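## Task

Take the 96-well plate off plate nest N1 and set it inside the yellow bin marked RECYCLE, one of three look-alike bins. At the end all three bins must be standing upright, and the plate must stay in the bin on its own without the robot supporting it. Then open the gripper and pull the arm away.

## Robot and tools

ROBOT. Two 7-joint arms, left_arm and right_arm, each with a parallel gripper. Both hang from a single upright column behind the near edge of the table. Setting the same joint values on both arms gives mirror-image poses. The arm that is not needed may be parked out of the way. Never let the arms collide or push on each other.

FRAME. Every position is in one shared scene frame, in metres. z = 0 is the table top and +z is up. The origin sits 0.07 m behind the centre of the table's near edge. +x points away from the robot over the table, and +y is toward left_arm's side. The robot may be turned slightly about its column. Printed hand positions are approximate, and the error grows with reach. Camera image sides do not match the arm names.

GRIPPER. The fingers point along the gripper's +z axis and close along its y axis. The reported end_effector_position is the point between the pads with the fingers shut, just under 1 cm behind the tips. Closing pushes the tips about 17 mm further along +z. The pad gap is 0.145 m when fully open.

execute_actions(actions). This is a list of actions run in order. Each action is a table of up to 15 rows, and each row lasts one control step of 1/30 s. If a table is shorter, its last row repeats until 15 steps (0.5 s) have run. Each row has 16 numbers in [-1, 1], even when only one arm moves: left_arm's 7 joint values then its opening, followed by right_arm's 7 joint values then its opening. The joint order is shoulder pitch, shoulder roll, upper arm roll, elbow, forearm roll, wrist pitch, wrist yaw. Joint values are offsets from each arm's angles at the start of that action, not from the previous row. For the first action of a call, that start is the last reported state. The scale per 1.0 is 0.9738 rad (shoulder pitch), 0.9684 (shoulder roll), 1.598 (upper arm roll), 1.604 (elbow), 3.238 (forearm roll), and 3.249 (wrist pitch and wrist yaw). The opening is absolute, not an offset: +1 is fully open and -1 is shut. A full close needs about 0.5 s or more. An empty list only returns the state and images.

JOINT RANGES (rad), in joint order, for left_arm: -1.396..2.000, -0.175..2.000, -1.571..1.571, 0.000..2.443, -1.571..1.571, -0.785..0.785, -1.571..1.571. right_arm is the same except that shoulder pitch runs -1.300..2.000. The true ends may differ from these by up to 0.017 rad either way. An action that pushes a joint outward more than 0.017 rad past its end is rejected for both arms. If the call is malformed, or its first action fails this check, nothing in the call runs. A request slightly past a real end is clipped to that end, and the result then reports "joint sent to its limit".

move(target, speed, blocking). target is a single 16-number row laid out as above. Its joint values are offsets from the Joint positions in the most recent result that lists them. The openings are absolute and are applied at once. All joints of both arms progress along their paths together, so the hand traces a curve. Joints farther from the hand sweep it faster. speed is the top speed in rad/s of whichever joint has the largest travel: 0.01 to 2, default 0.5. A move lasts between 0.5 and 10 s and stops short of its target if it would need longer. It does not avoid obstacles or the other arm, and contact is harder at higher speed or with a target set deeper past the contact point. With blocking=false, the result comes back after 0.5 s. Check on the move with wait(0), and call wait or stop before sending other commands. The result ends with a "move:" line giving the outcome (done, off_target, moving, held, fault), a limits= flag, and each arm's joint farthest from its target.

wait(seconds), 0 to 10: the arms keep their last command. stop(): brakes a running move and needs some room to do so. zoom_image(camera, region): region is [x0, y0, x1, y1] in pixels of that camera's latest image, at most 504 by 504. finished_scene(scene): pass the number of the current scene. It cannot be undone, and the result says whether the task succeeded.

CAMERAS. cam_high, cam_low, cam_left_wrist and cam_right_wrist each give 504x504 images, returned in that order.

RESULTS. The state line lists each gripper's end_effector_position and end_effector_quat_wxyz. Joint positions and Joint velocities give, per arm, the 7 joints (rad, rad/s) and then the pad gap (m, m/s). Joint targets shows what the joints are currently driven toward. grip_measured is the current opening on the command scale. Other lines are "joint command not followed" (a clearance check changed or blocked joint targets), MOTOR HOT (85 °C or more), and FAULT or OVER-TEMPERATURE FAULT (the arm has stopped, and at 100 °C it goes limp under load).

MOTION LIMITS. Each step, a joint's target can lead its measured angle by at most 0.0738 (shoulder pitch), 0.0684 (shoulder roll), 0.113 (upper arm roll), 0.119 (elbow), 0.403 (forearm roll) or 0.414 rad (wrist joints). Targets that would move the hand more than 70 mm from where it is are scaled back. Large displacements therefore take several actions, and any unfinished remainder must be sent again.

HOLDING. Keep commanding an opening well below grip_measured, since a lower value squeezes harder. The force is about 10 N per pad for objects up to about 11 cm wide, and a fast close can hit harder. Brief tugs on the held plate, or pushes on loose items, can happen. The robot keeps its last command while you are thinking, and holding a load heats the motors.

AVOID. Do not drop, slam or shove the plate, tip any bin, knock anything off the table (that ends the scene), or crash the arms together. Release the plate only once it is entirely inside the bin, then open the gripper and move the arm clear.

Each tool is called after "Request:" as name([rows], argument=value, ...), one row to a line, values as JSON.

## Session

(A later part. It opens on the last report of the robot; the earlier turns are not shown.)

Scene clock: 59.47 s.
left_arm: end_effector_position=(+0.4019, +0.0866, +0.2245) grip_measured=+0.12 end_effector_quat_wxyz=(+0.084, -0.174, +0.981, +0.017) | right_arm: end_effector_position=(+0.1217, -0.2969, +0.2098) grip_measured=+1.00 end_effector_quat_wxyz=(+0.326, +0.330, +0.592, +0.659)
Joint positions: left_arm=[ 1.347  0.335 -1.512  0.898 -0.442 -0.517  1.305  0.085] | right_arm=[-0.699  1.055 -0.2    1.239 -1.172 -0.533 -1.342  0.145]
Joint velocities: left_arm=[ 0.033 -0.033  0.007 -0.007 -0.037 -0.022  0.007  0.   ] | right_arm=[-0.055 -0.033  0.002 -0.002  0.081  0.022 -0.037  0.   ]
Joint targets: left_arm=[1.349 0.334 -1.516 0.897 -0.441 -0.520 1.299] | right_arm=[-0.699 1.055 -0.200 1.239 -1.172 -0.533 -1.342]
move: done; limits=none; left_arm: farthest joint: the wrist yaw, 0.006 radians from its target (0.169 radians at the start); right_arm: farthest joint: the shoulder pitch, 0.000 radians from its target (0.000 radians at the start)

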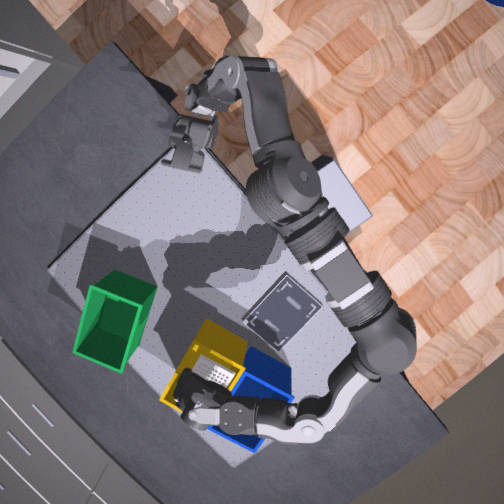

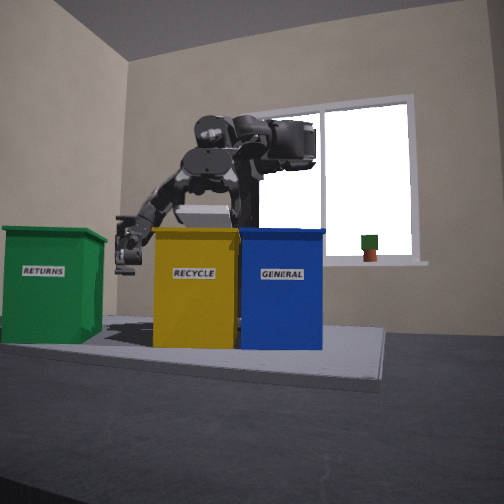

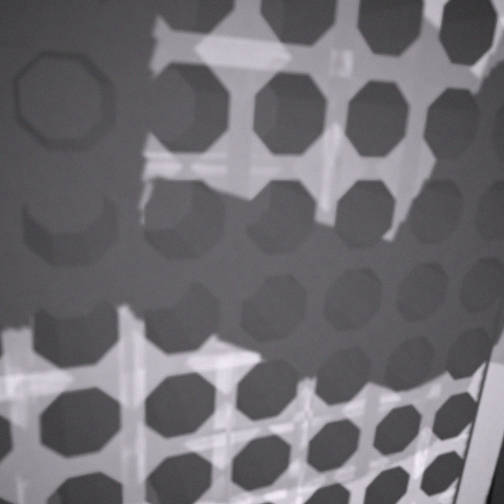

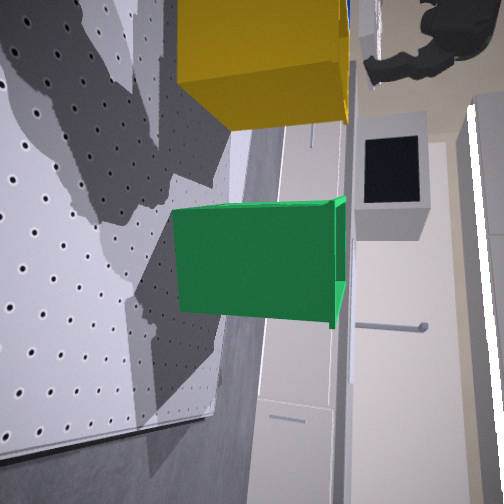

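Request:
move(target=[-0.0316,-0.104,-0.0033,-0.1349,-0.0222,-0.0279,-0.0325,-0.25,0,0,0,0,0,0,0,1], speed=0.3)

Scene clock: 62.00 s.
left_arm: end_effector_position=(+0.4178, +0.0856, +0.2078) grip_measured=+0.12 end_effector_quat_wxyz=(+0.087, -0.175, +0.981, +0.015) | right_arm: end_effector_position=(+0.1217, -0.2969, +0.2098) grip_measured=+1.00 end_effector_quat_wxyz=(+0.326, +0.330, +0.592, +0.659)
Joint positions: left_arm=[ 1.32   0.235 -1.514  0.682 -0.512 -0.605  1.205  0.085] | right_arm=[-0.699  1.055 -0.2    1.239 -1.172 -0.533 -1.342  0.145]
Joint velocities: left_arm=[-0.033  0.033  0.007 -0.007  0.037 -0.022 -0.022 -0.   ] | right_arm=[-0.033 -0.055 -0.012 -0.002 -0.037 -0.007 -0.007 -0.   ]
Joint targets: left_arm=[1.317 0.235 -1.517 0.681 -0.514 -0.608 1.199] | right_arm=[-0.699 1.055 -0.200 1.239 -1.172 -0.533 -1.342]
move: done; limits=none; left_arm: farthest joint: the wrist yaw, 0.006 radians from its target (0.105 radians at the start); right_arm: farthest joint: the shoulder pitch, 0.000 radians from its target (0.000 radians at the start)

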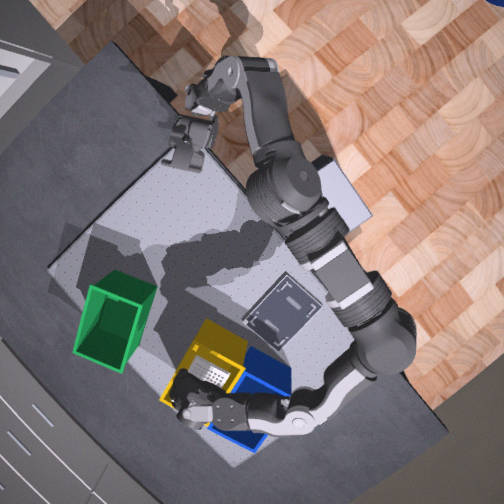

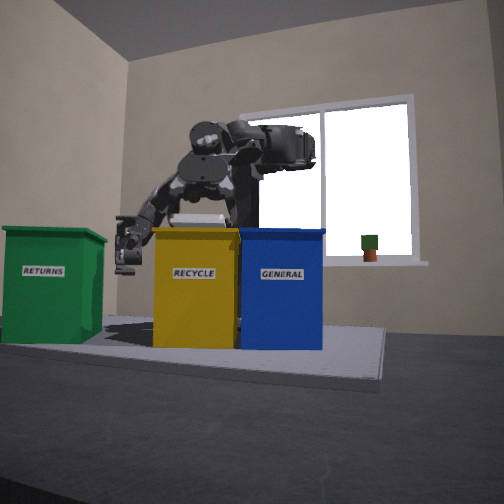

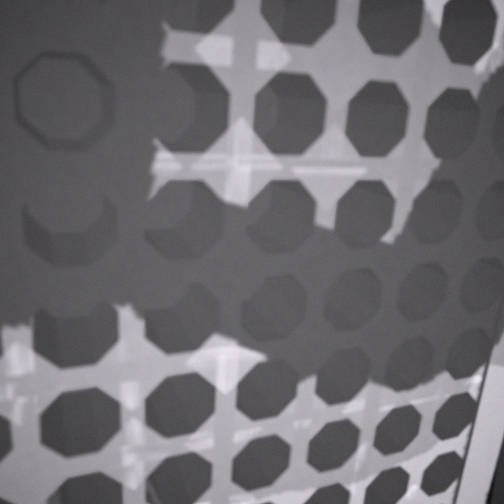

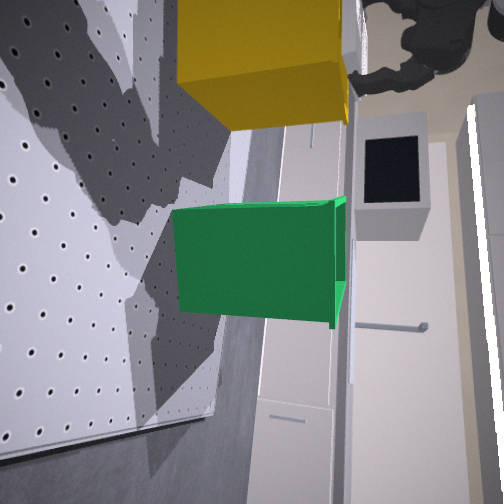

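Request:
execute_actions(actions=[])

Scene clock: 62.57 s.
left_arm: end_effector_position=(+0.4178, +0.0856, +0.2078) grip_measured=+0.12 end_effector_quat_wxyz=(+0.087, -0.175, +0.981, +0.015) | right_arm: end_effector_position=(+0.1217, -0.2969, +0.2098) grip_measured=+1.00 end_effector_quat_wxyz=(+0.326, +0.330, +0.592, +0.659)
Joint positions: left_arm=[ 1.32   0.235 -1.514  0.682 -0.512 -0.605  1.205  0.085] | right_arm=[-0.699  1.055 -0.2    1.239 -1.172 -0.533 -1.342  0.145]
Joint velocities: left_arm=[-0.033 -0.011  0.002 -0.017 -0.007 -0.007  0.051  0.   ] | right_arm=[-0.077 -0.011 -0.017  0.002  0.051 -0.007 -0.051 -0.   ]
Joint targets: left_arm=[1.317 0.235 -1.517 0.681 -0.514 -0.608 1.199] | right_arm=[-0.699 1.055 -0.200 1.239 -1.172 -0.533 -1.342]

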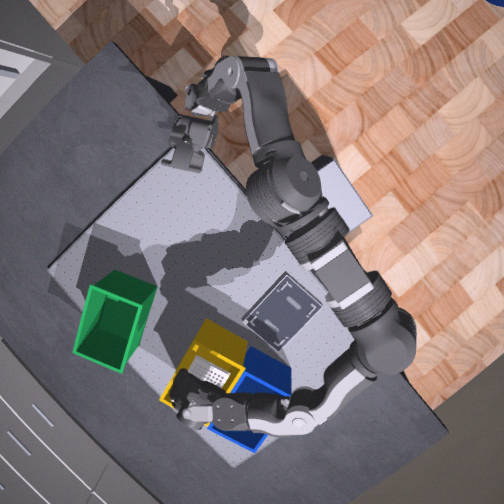

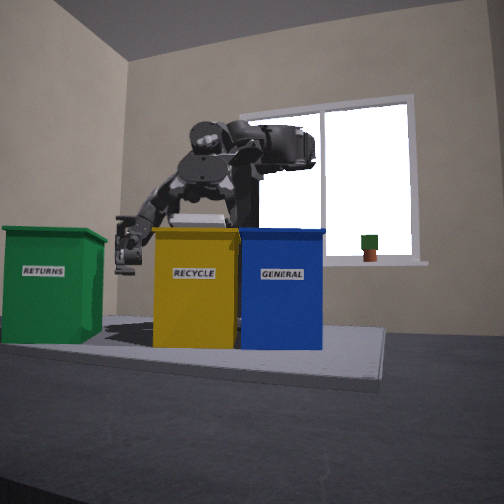

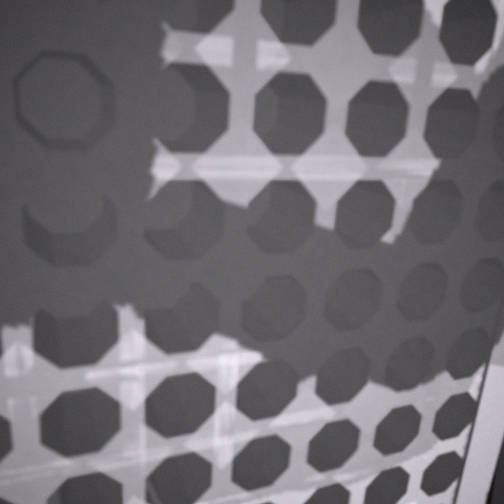

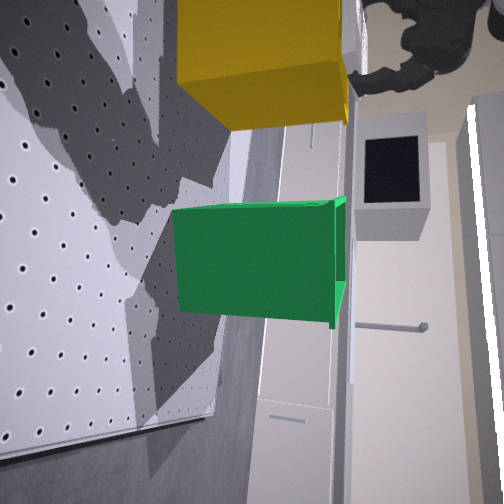

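Request:
zoom_image(camera="cam_low", region=[140, 160, 260, 250])

Request:
zoom_image(camera="cam_high", region=[150, 310, 280, 440])

Region (140, 160, 260, 250) of cam_low's 504x504 image, scaled by 4.200, with more detail than that image has; it fills the top 378 rows of this view, and the rest is white.

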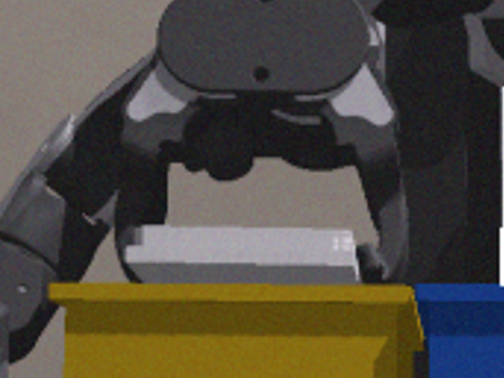

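Region (150, 310, 280, 440) of cam_high's 504x504 image, scaled by 3.877, with more detail than that image has.

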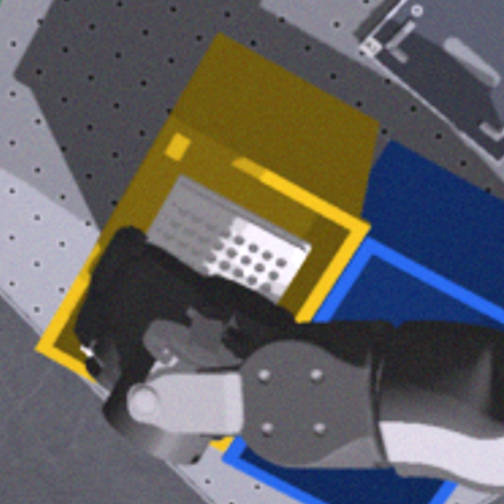

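Request:
move(target=[-0.0544,-0.0487,-0.0016,-0.0616,-0.0225,-0.0064,-0.0278,-0.25, 0,0,0,0,0,0,0,1], speed=0.2)

Scene clock: 64.40 s.
left_arm: end_effector_position=(+0.4214, +0.0856, +0.1899) grip_measured=+0.12 end_effector_quat_wxyz=(+0.092, -0.176, +0.980, +0.015) | right_arm: end_effector_position=(+0.1217, -0.2969, +0.2098) grip_measured=+1.00 end_effector_quat_wxyz=(+0.326, +0.330, +0.592, +0.659)
Joint positions: left_arm=[ 1.281  0.189 -1.514  0.586 -0.58  -0.624  1.125  0.085] | right_arm=[-0.699  1.055 -0.2    1.239 -1.172 -0.533 -1.342  0.145]
Joint velocities: left_arm=[ 0.011 -0.055 -0.007 -0.002 -0.022 -0.022  0.095 -0.   ] | right_arm=[-0.011  0.077 -0.007  0.002  0.037  0.022  0.066  0.   ]
Joint targets: left_arm=[1.267 0.188 -1.517 0.584 -0.585 -0.626 1.115] | right_arm=[-0.699 1.055 -0.200 1.239 -1.172 -0.533 -1.342]
move: off_target (left_arm); limits=none; left_arm: farthest joint: the shoulder pitch, 0.014 radians from its target (0.053 radians at the start); right_arm: farthest joint: the shoulder pitch, 0.000 radians from its target (0.000 radians at the start)

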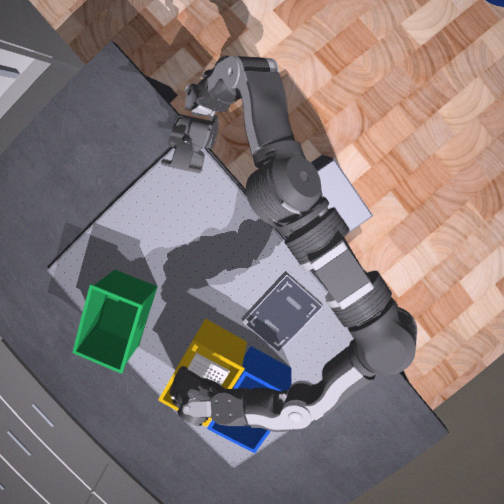

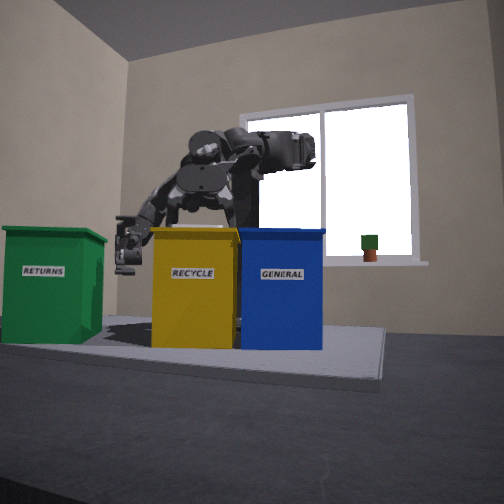

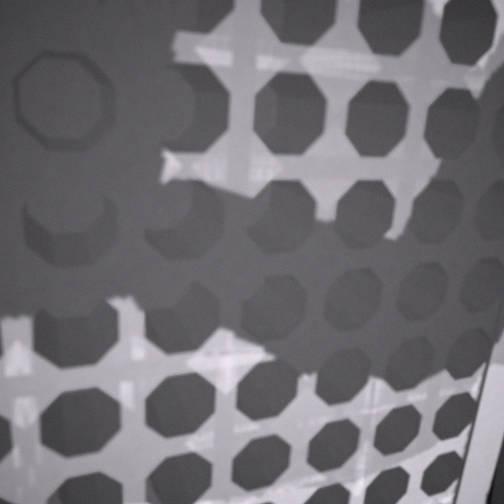

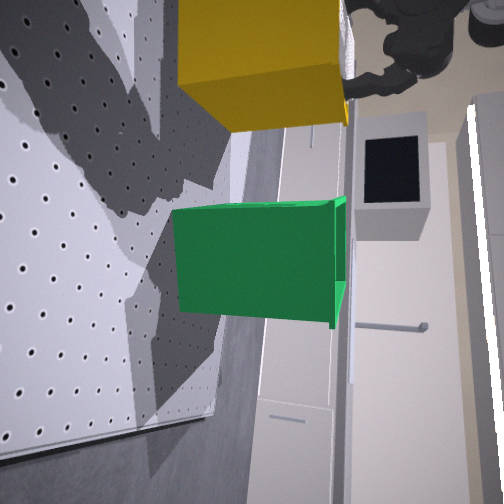

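Request:
zoom_image(camera="cam_low", region=[140, 170, 260, 260])

Request:
zoom_image(camera="cam_high", region=[150, 310, 280, 440])

Request:
zoom_image(camera="cam_right_wrist", region=[260, 0, 460, 150])

Region (140, 170, 260, 260) of cam_low's 504x504 image, scaled by 4.200, with more detail than that image has; it fills the top 378 rows of this view, and the rest is white.

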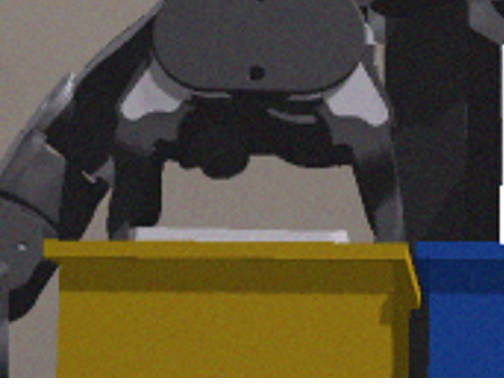

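Region (150, 310, 280, 440) of cam_high's 504x504 image, scaled by 3.877, with more detail than that image has.

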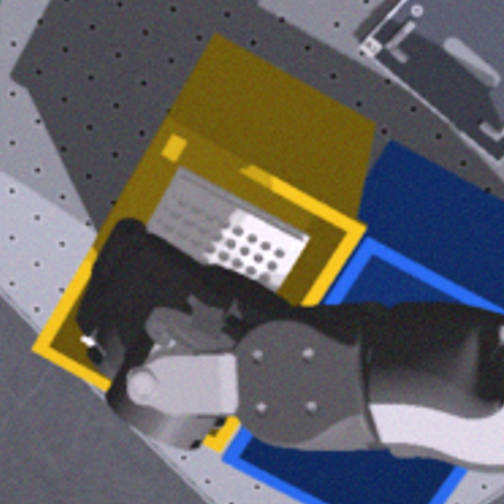

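Region (260, 0, 460, 150) of cam_right_wrist's 504x504 image, scaled by 2.520, with more detail than that image has; it fills the top 378 rows of this view, and the rest is white.

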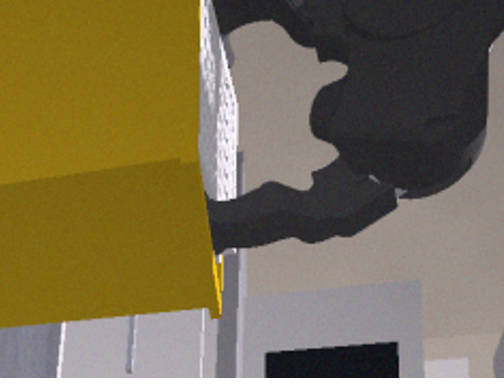

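Request:
zoom_image(camera="cam_right_wrist", region=[310, 40, 400, 140])

Request:
zoom_image(camera="cam_low", region=[140, 200, 200, 245])

Request:
zoom_image(camera="cam_low", region=[200, 200, 260, 245])

Region (310, 40, 400, 140) of cam_right_wrist's 504x504 image, scaled by 5.040, with more detail than that image has; it fills the left 454 columns of this view, and the rest is white.

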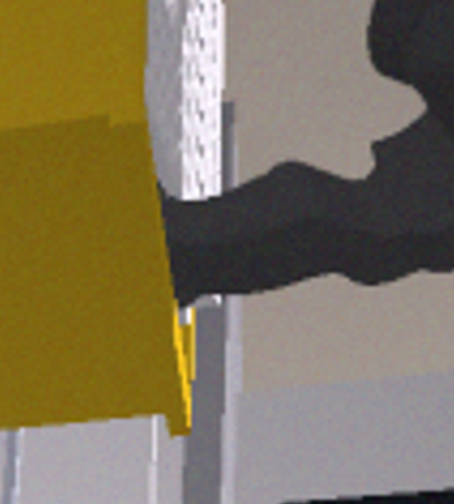

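Region (140, 200, 200, 245) of cam_low's 504x504 image, scaled by 8.400, with more detail than that image has; it fills the top 378 rows of this view, and the rest is white.

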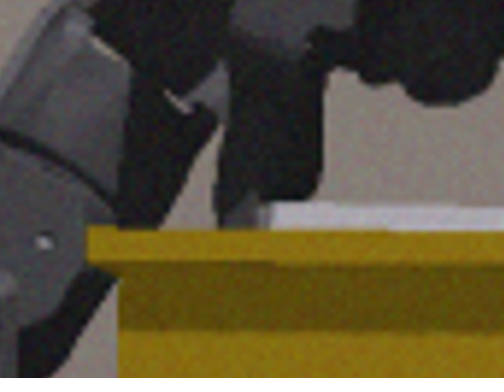

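Region (200, 200, 260, 245) of cam_low's 504x504 image, scaled by 8.400, with more detail than that image has; it fills the top 378 rows of this view, and the rest is white.

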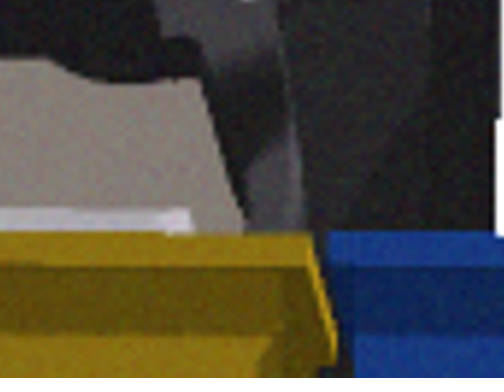

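Request:
move(target=[-0.0418,-0.0367,-0.0026,-0.0510,-0.0208,-0.0187,-0.028,-0.25, 0,0,0,0,0,0,0,1], speed=0.1)

Scene clock: 68.00 s.
left_arm: end_effector_position=(+0.4296, +0.0838, +0.1885) grip_measured=+0.12 end_effector_quat_wxyz=(+0.102, -0.159, +0.982, +0.007) | right_arm: end_effector_position=(+0.1217, -0.2969, +0.2098) grip_measured=+1.00 end_effector_quat_wxyz=(+0.326, +0.330, +0.592, +0.659)
Joint positions: left_arm=[ 1.281  0.155 -1.51   0.508 -0.642 -0.681  1.048  0.085] | right_arm=[-0.699  1.055 -0.2    1.239 -1.172 -0.533 -1.342  0.145]
Joint velocities: left_arm=[-0.011  0.011  0.007 -0.002 -0.095  0.022 -0.007 -0.   ] | right_arm=[ 0.055  0.099 -0.012  0.007 -0.066 -0.022  0.022  0.   ]
Joint targets: left_arm=[1.241 0.154 -1.518 0.504 -0.648 -0.685 1.034] | right_arm=[-0.699 1.055 -0.200 1.239 -1.172 -0.533 -1.342]
move: off_target (left_arm); limits=none; left_arm: farthest joint: the shoulder pitch, 0.040 radians from its target (0.041 radians at the start); right_arm: farthest joint: the shoulder pitch, 0.000 radians from its target (0.000 radians at the start)

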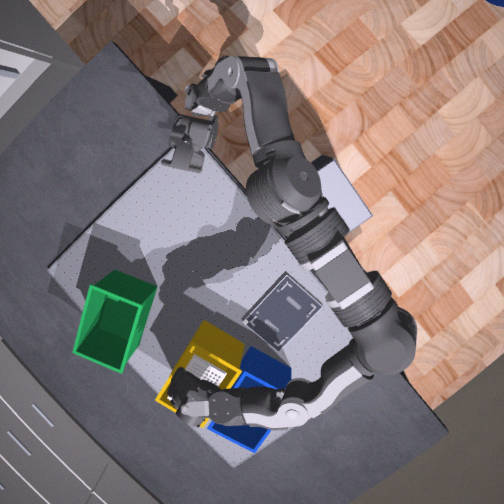

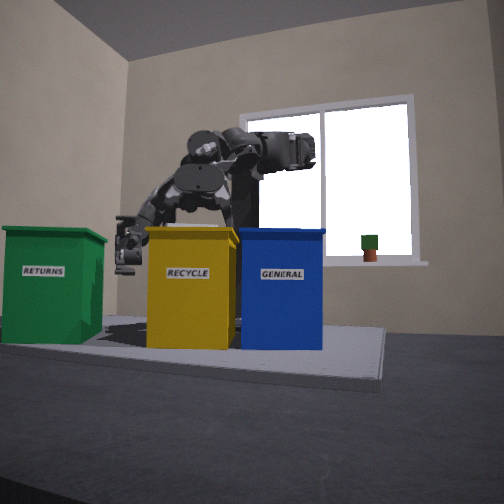

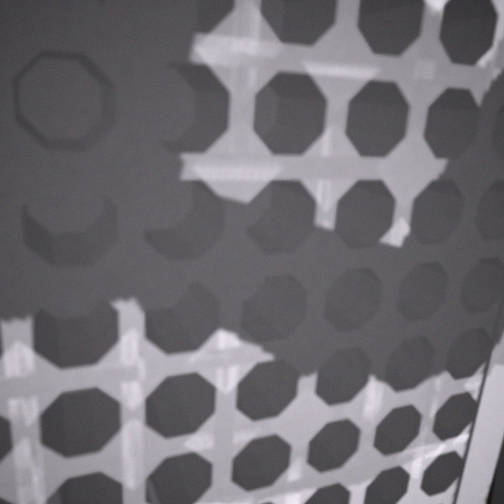

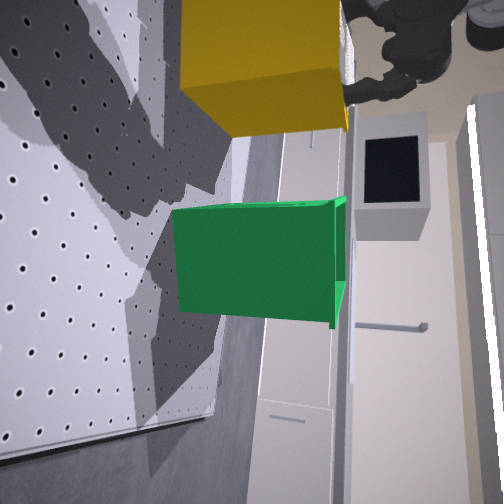

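Request:
move(target=[0.012,0.008,0,0.008,0,0,0,-0.25, 0,0,0,0,0,0,0,1], speed=0.1)

Request:
zoom_image(camera="cam_low", region=[130, 190, 250, 250])

Request:
zoom_image(camera="cam_high", region=[145, 310, 275, 440])

Scene clock: 68.83 s.
left_arm: end_effector_position=(+0.4302, +0.0838, +0.1905) grip_measured=+0.12 end_effector_quat_wxyz=(+0.103, -0.157, +0.982, +0.005) | right_arm: end_effector_position=(+0.1217, -0.2969, +0.2098) grip_measured=+1.00 end_effector_quat_wxyz=(+0.326, +0.330, +0.592, +0.659)
Joint positions: left_arm=[ 1.284  0.161 -1.509  0.52  -0.642 -0.681  1.049  0.085] | right_arm=[-0.699  1.055 -0.2    1.239 -1.172 -0.533 -1.342  0.145]
Joint velocities: left_arm=[-0.011 -0.011 -0.002  0.002 -0.022 -0.007 -0.037  0.   ] | right_arm=[ 0.033  0.055  0.002  0.002 -0.095 -0.022 -0.11   0.   ]
Joint targets: left_arm=[1.292 0.162 -1.510 0.522 -0.642 -0.681 1.048] | right_arm=[-0.699 1.055 -0.200 1.239 -1.172 -0.533 -1.342]
move: done; limits=none; left_arm: farthest joint: the shoulder pitch, 0.008 radians from its target (0.012 radians at the start); right_arm: farthest joint: the shoulder pitch, 0.000 radians from its target (0.000 radians at the start)

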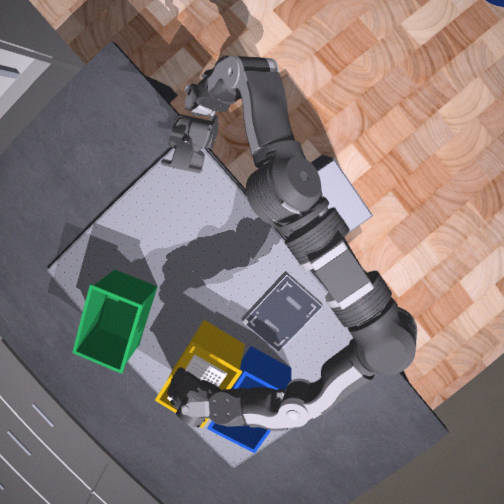

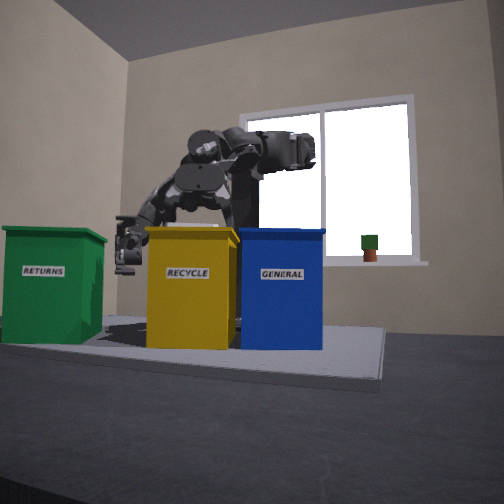

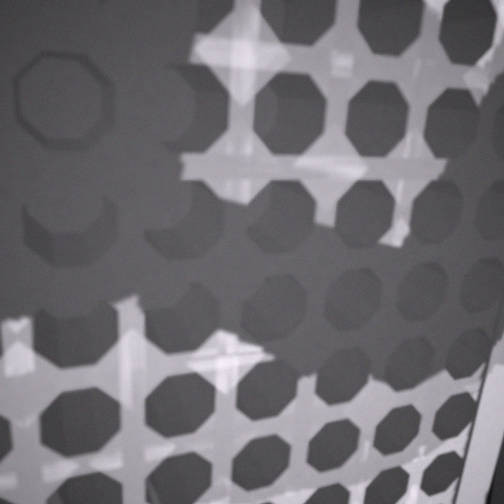

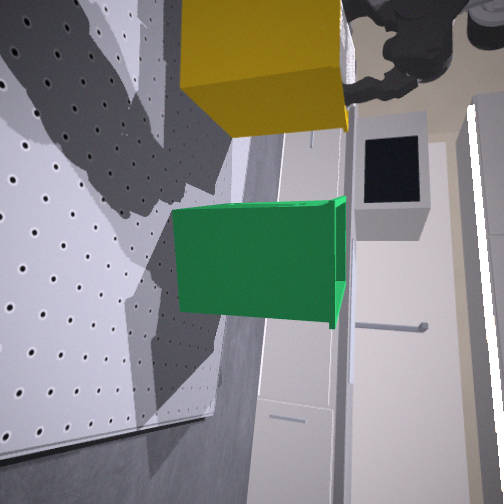

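Region (130, 190, 250, 250) of cam_low's 504x504 image, scaled by 4.200, with more detail than that image has.

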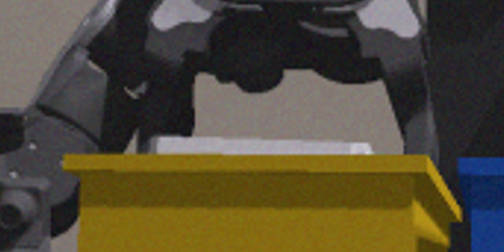

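Region (145, 310, 275, 440) of cam_high's 504x504 image, scaled by 3.877, with more detail than that image has.

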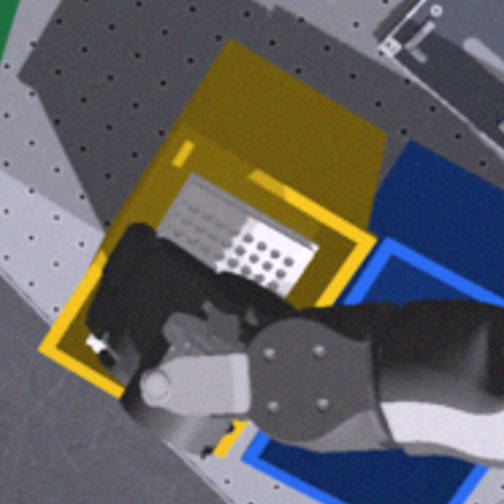

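Request:
zoom_image(camera="cam_high", region=[165, 335, 255, 405])

Request:
zoom_image(camera="cam_high", region=[150, 370, 230, 440])

Request:
zoom_image(camera="cam_right_wrist", region=[300, 0, 420, 150])

Region (165, 335, 255, 405) of cam_high's 504x504 image, scaled by 5.600, with more detail than that image has.

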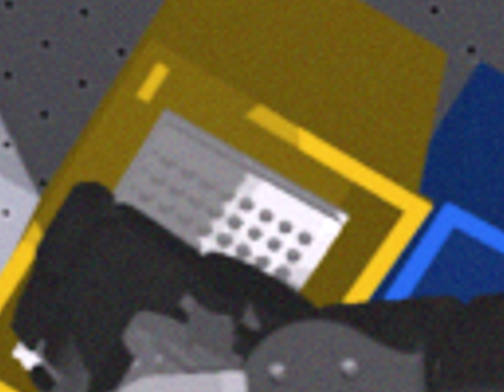

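Region (150, 370, 230, 440) of cam_high's 504x504 image, scaled by 6.300, with more detail than that image has; it fills the top 441 rows of this view, and the rest is white.

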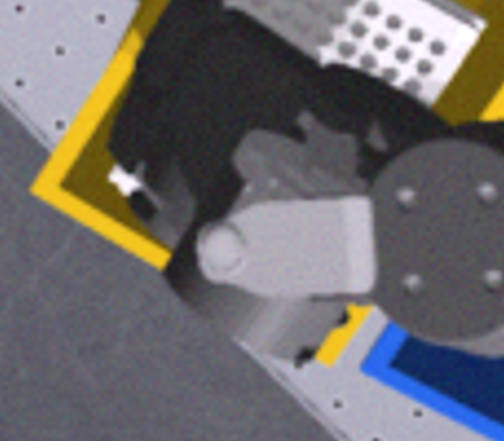

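Region (300, 0, 420, 150) of cam_right_wrist's 504x504 image, scaled by 3.360, with more detail than that image has; it fills the left 403 columns of this view, and the rest is white.

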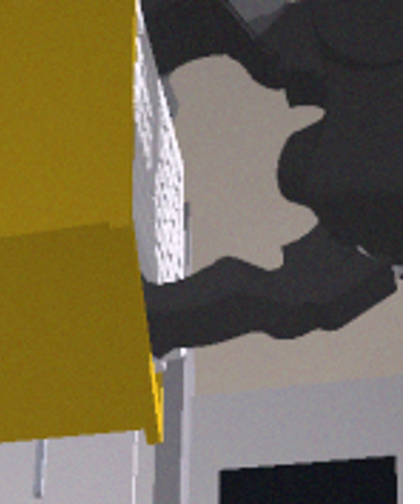

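Request:
move(target=[0.0243,0.0227,-0.0055,0.0278,0.0130,-0.0023,0.0172,-0.25, 0,0,0,0,0,0,0,1], speed=0.12)

Request:
zoom_image(camera="cam_low", region=[130, 190, 250, 250])

Request:
zoom_image(camera="cam_high", region=[165, 335, 255, 405])

Request:
zoom_image(camera="cam_high", region=[150, 370, 230, 440])

Scene clock: 71.07 s.
left_arm: end_effector_position=(+0.4268, +0.0851, +0.1973) grip_measured=+0.12 end_effector_quat_wxyz=(+0.096, -0.153, +0.984, +0.011) | right_arm: end_effector_position=(+0.1217, -0.2969, +0.2098) grip_measured=+1.00 end_effector_quat_wxyz=(+0.326, +0.330, +0.592, +0.659)
Joint positions: left_arm=[ 1.301  0.182 -1.515  0.563 -0.601 -0.686  1.099  0.085] | right_arm=[-0.699  1.055 -0.2    1.239 -1.172 -0.533 -1.342  0.145]
Joint velocities: left_arm=[-0.033 -0.055 -0.002 -0.012 -0.007  0.022 -0.022  0.   ] | right_arm=[ 0.077 -0.011  0.007 -0.002  0.022  0.037  0.051  0.   ]
Joint targets: left_arm=[1.308 0.183 -1.518 0.564 -0.600 -0.688 1.105] | right_arm=[-0.699 1.055 -0.200 1.239 -1.172 -0.533 -1.342]
move: done; limits=none; left_arm: farthest joint: the shoulder pitch, 0.006 radians from its target (0.023 radians at the start); right_arm: farthest joint: the shoulder pitch, 0.000 radians from its target (0.000 radians at the start)

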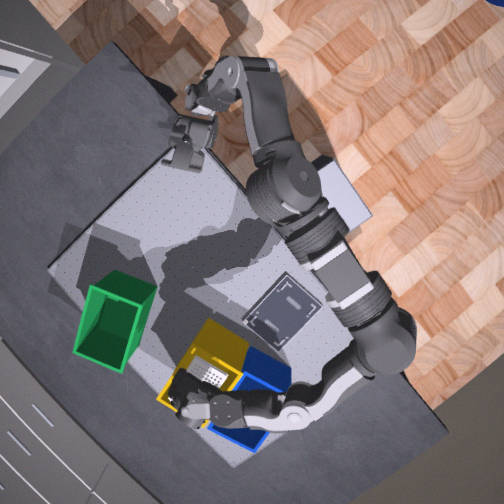

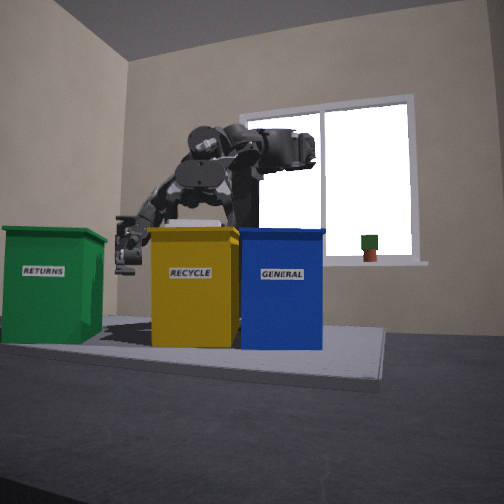

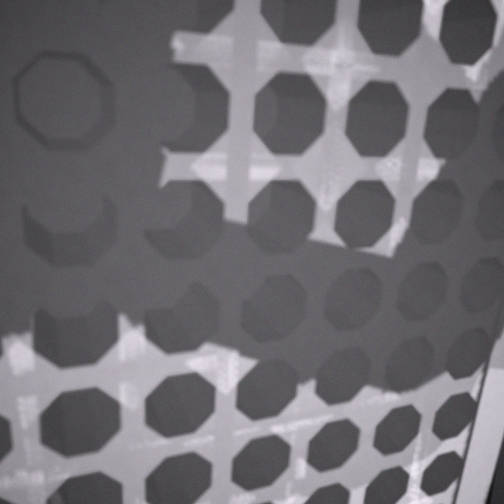

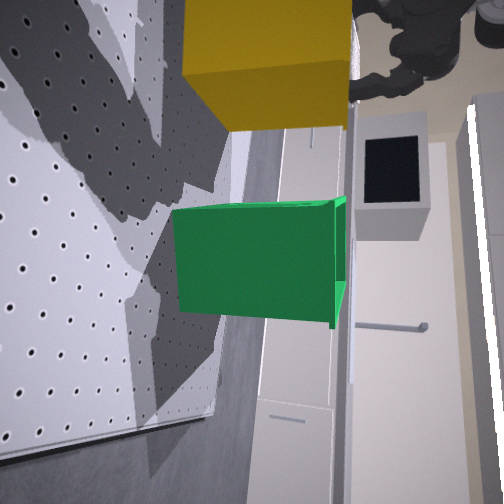

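Region (130, 190, 250, 250) of cam_low's 504x504 image, scaled by 4.200, with more detail than that image has.

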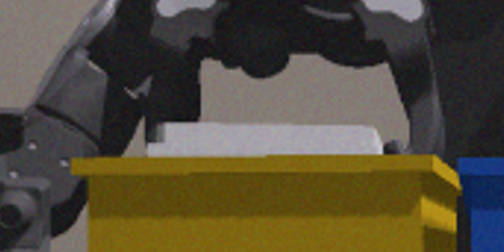

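Region (165, 335, 255, 405) of cam_high's 504x504 image, scaled by 5.600, with more detail than that image has.

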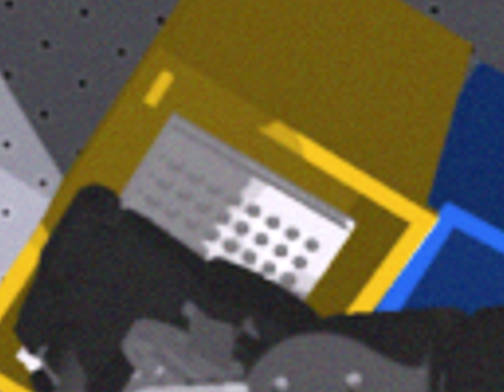

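Region (150, 370, 230, 440) of cam_high's 504x504 image, scaled by 6.300, with more detail than that image has; it fills the top 441 rows of this view, and the rest is white.

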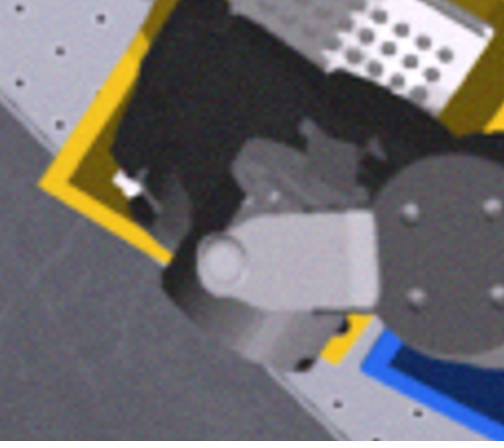

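Request:
zoom_image(camera="cam_low", region=[205, 205, 250, 245])

Request:
zoom_image(camera="cam_low", region=[145, 205, 190, 245])

Request:
zoom_image(camera="cam_right_wrist", region=[320, 40, 400, 140])

Region (205, 205, 250, 245) of cam_low's 504x504 image, scaled by 11.200, with more detail than that image has.

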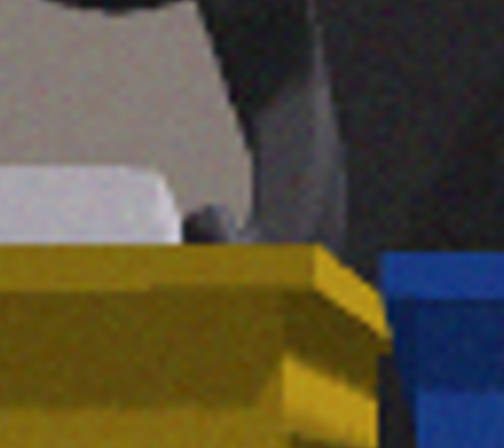

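Region (145, 205, 190, 245) of cam_low's 504x504 image, scaled by 11.200, with more detail than that image has.

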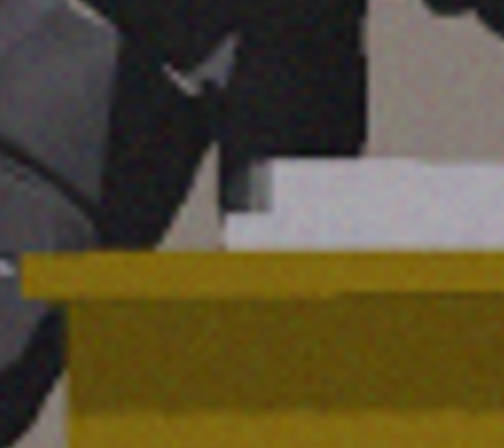

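Region (320, 40, 400, 140) of cam_right_wrist's 504x504 image, scaled by 5.040, with more detail than that image has; it fills the left 403 columns of this view, and the rest is white.

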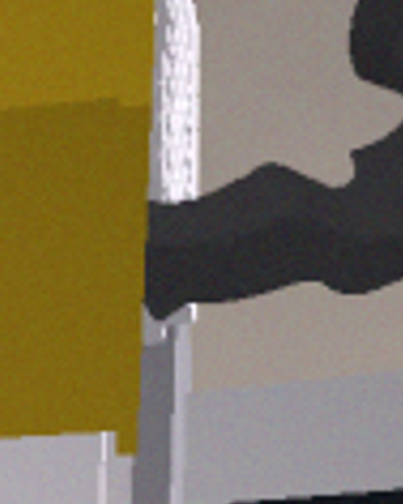

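Request:
move(target=[0.006,0,0,0,0,0,0,-1, 0,0,0,0,0,0,0,1], speed=0.1)

Scene clock: 75.17 s.
left_arm: end_effector_position=(+0.4268, +0.0851, +0.1973) grip_measured=+0.12 end_effector_quat_wxyz=(+0.096, -0.153, +0.984, +0.011) | right_arm: end_effector_position=(+0.1217, -0.2969, +0.2098) grip_measured=+1.00 end_effector_quat_wxyz=(+0.326, +0.330, +0.592, +0.659)
Joint positions: left_arm=[ 1.301  0.182 -1.515  0.563 -0.601 -0.686  1.099  0.085] | right_arm=[-0.699  1.055 -0.2    1.239 -1.172 -0.533 -1.342  0.145]
Joint velocities: left_arm=[-0.011  0.011 -0.017 -0.007 -0.051  0.022  0.007  0.   ] | right_arm=[-0.011 -0.055 -0.002 -0.012  0.007  0.037  0.037  0.   ]
Joint targets: left_arm=[1.307 0.182 -1.515 0.563 -0.601 -0.686 1.099] | right_arm=[-0.699 1.055 -0.200 1.239 -1.172 -0.533 -1.342]
move: done; limits=none; left_arm: farthest joint: the shoulder pitch, 0.006 radians from its target (0.006 radians at the start); right_arm: farthest joint: the shoulder pitch, 0.000 radians from its target (0.000 radians at the start)

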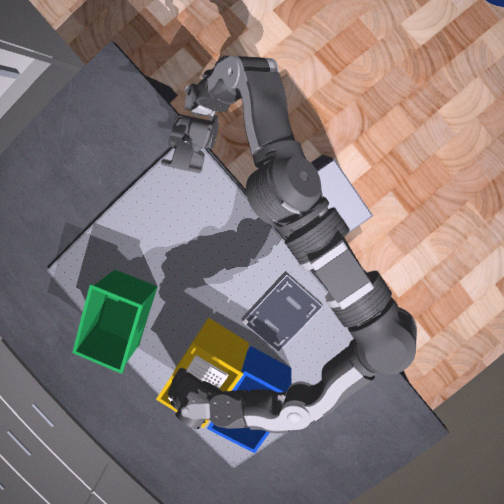

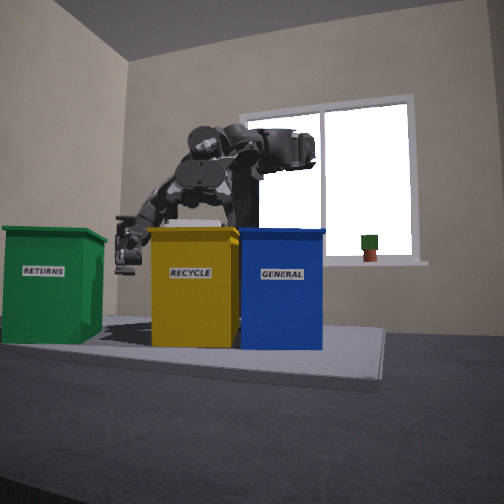

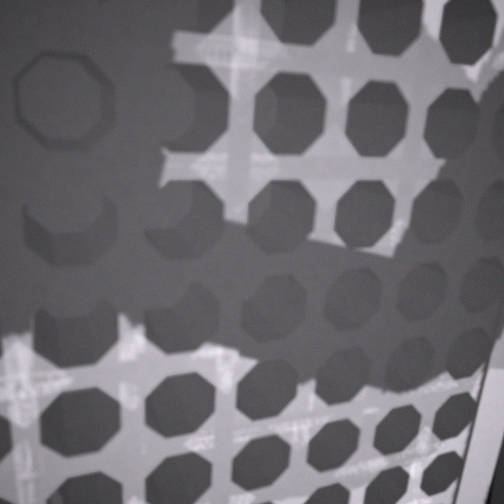

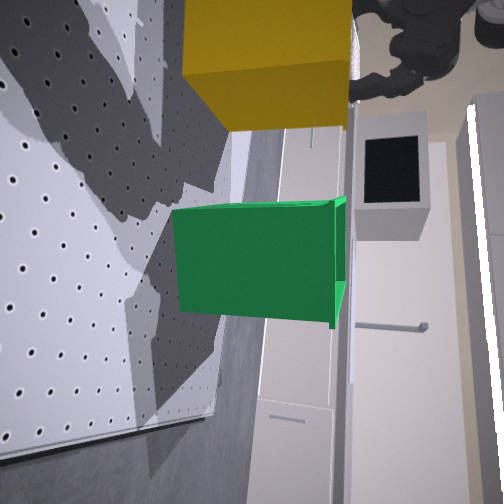

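Request:
zoom_image(camera="cam_low", region=[160, 212, 230, 236])

Request:
zoom_image(camera="cam_left_wrist", region=[354, 300, 504, 504])

Region (160, 212, 230, 236) of cam_low's 504x504 image, scaled by 7.200, with more detail than that image has; it fills the top 173 rows of this view, and the rest is white.

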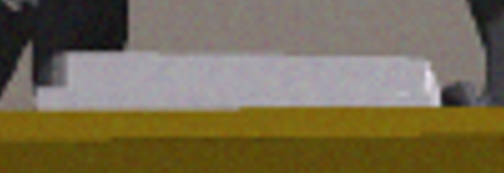

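Region (354, 300, 504, 504) of cam_left_wrist's 504x504 image, scaled by 2.471, with more detail than that image has; it fills the left 371 columns of this view, and the rest is white.

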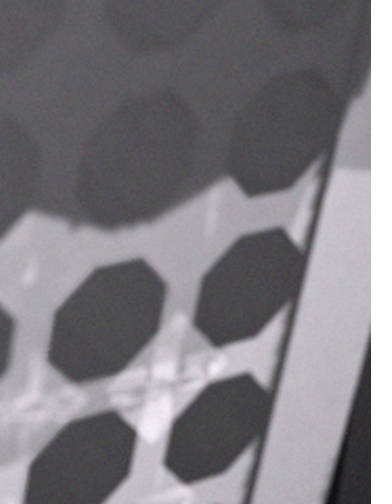

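Request:
zoom_image(camera="cam_high", region=[185, 265, 330, 385])

Region (185, 265, 330, 385) of cam_high's 504x504 image, scaled by 3.476, with more detail than that image has; it fills the top 417 rows of this view, and the rest is white.

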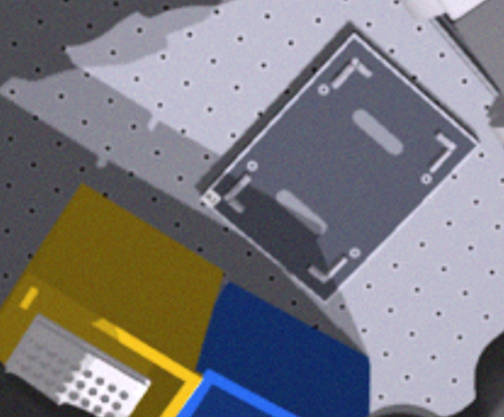

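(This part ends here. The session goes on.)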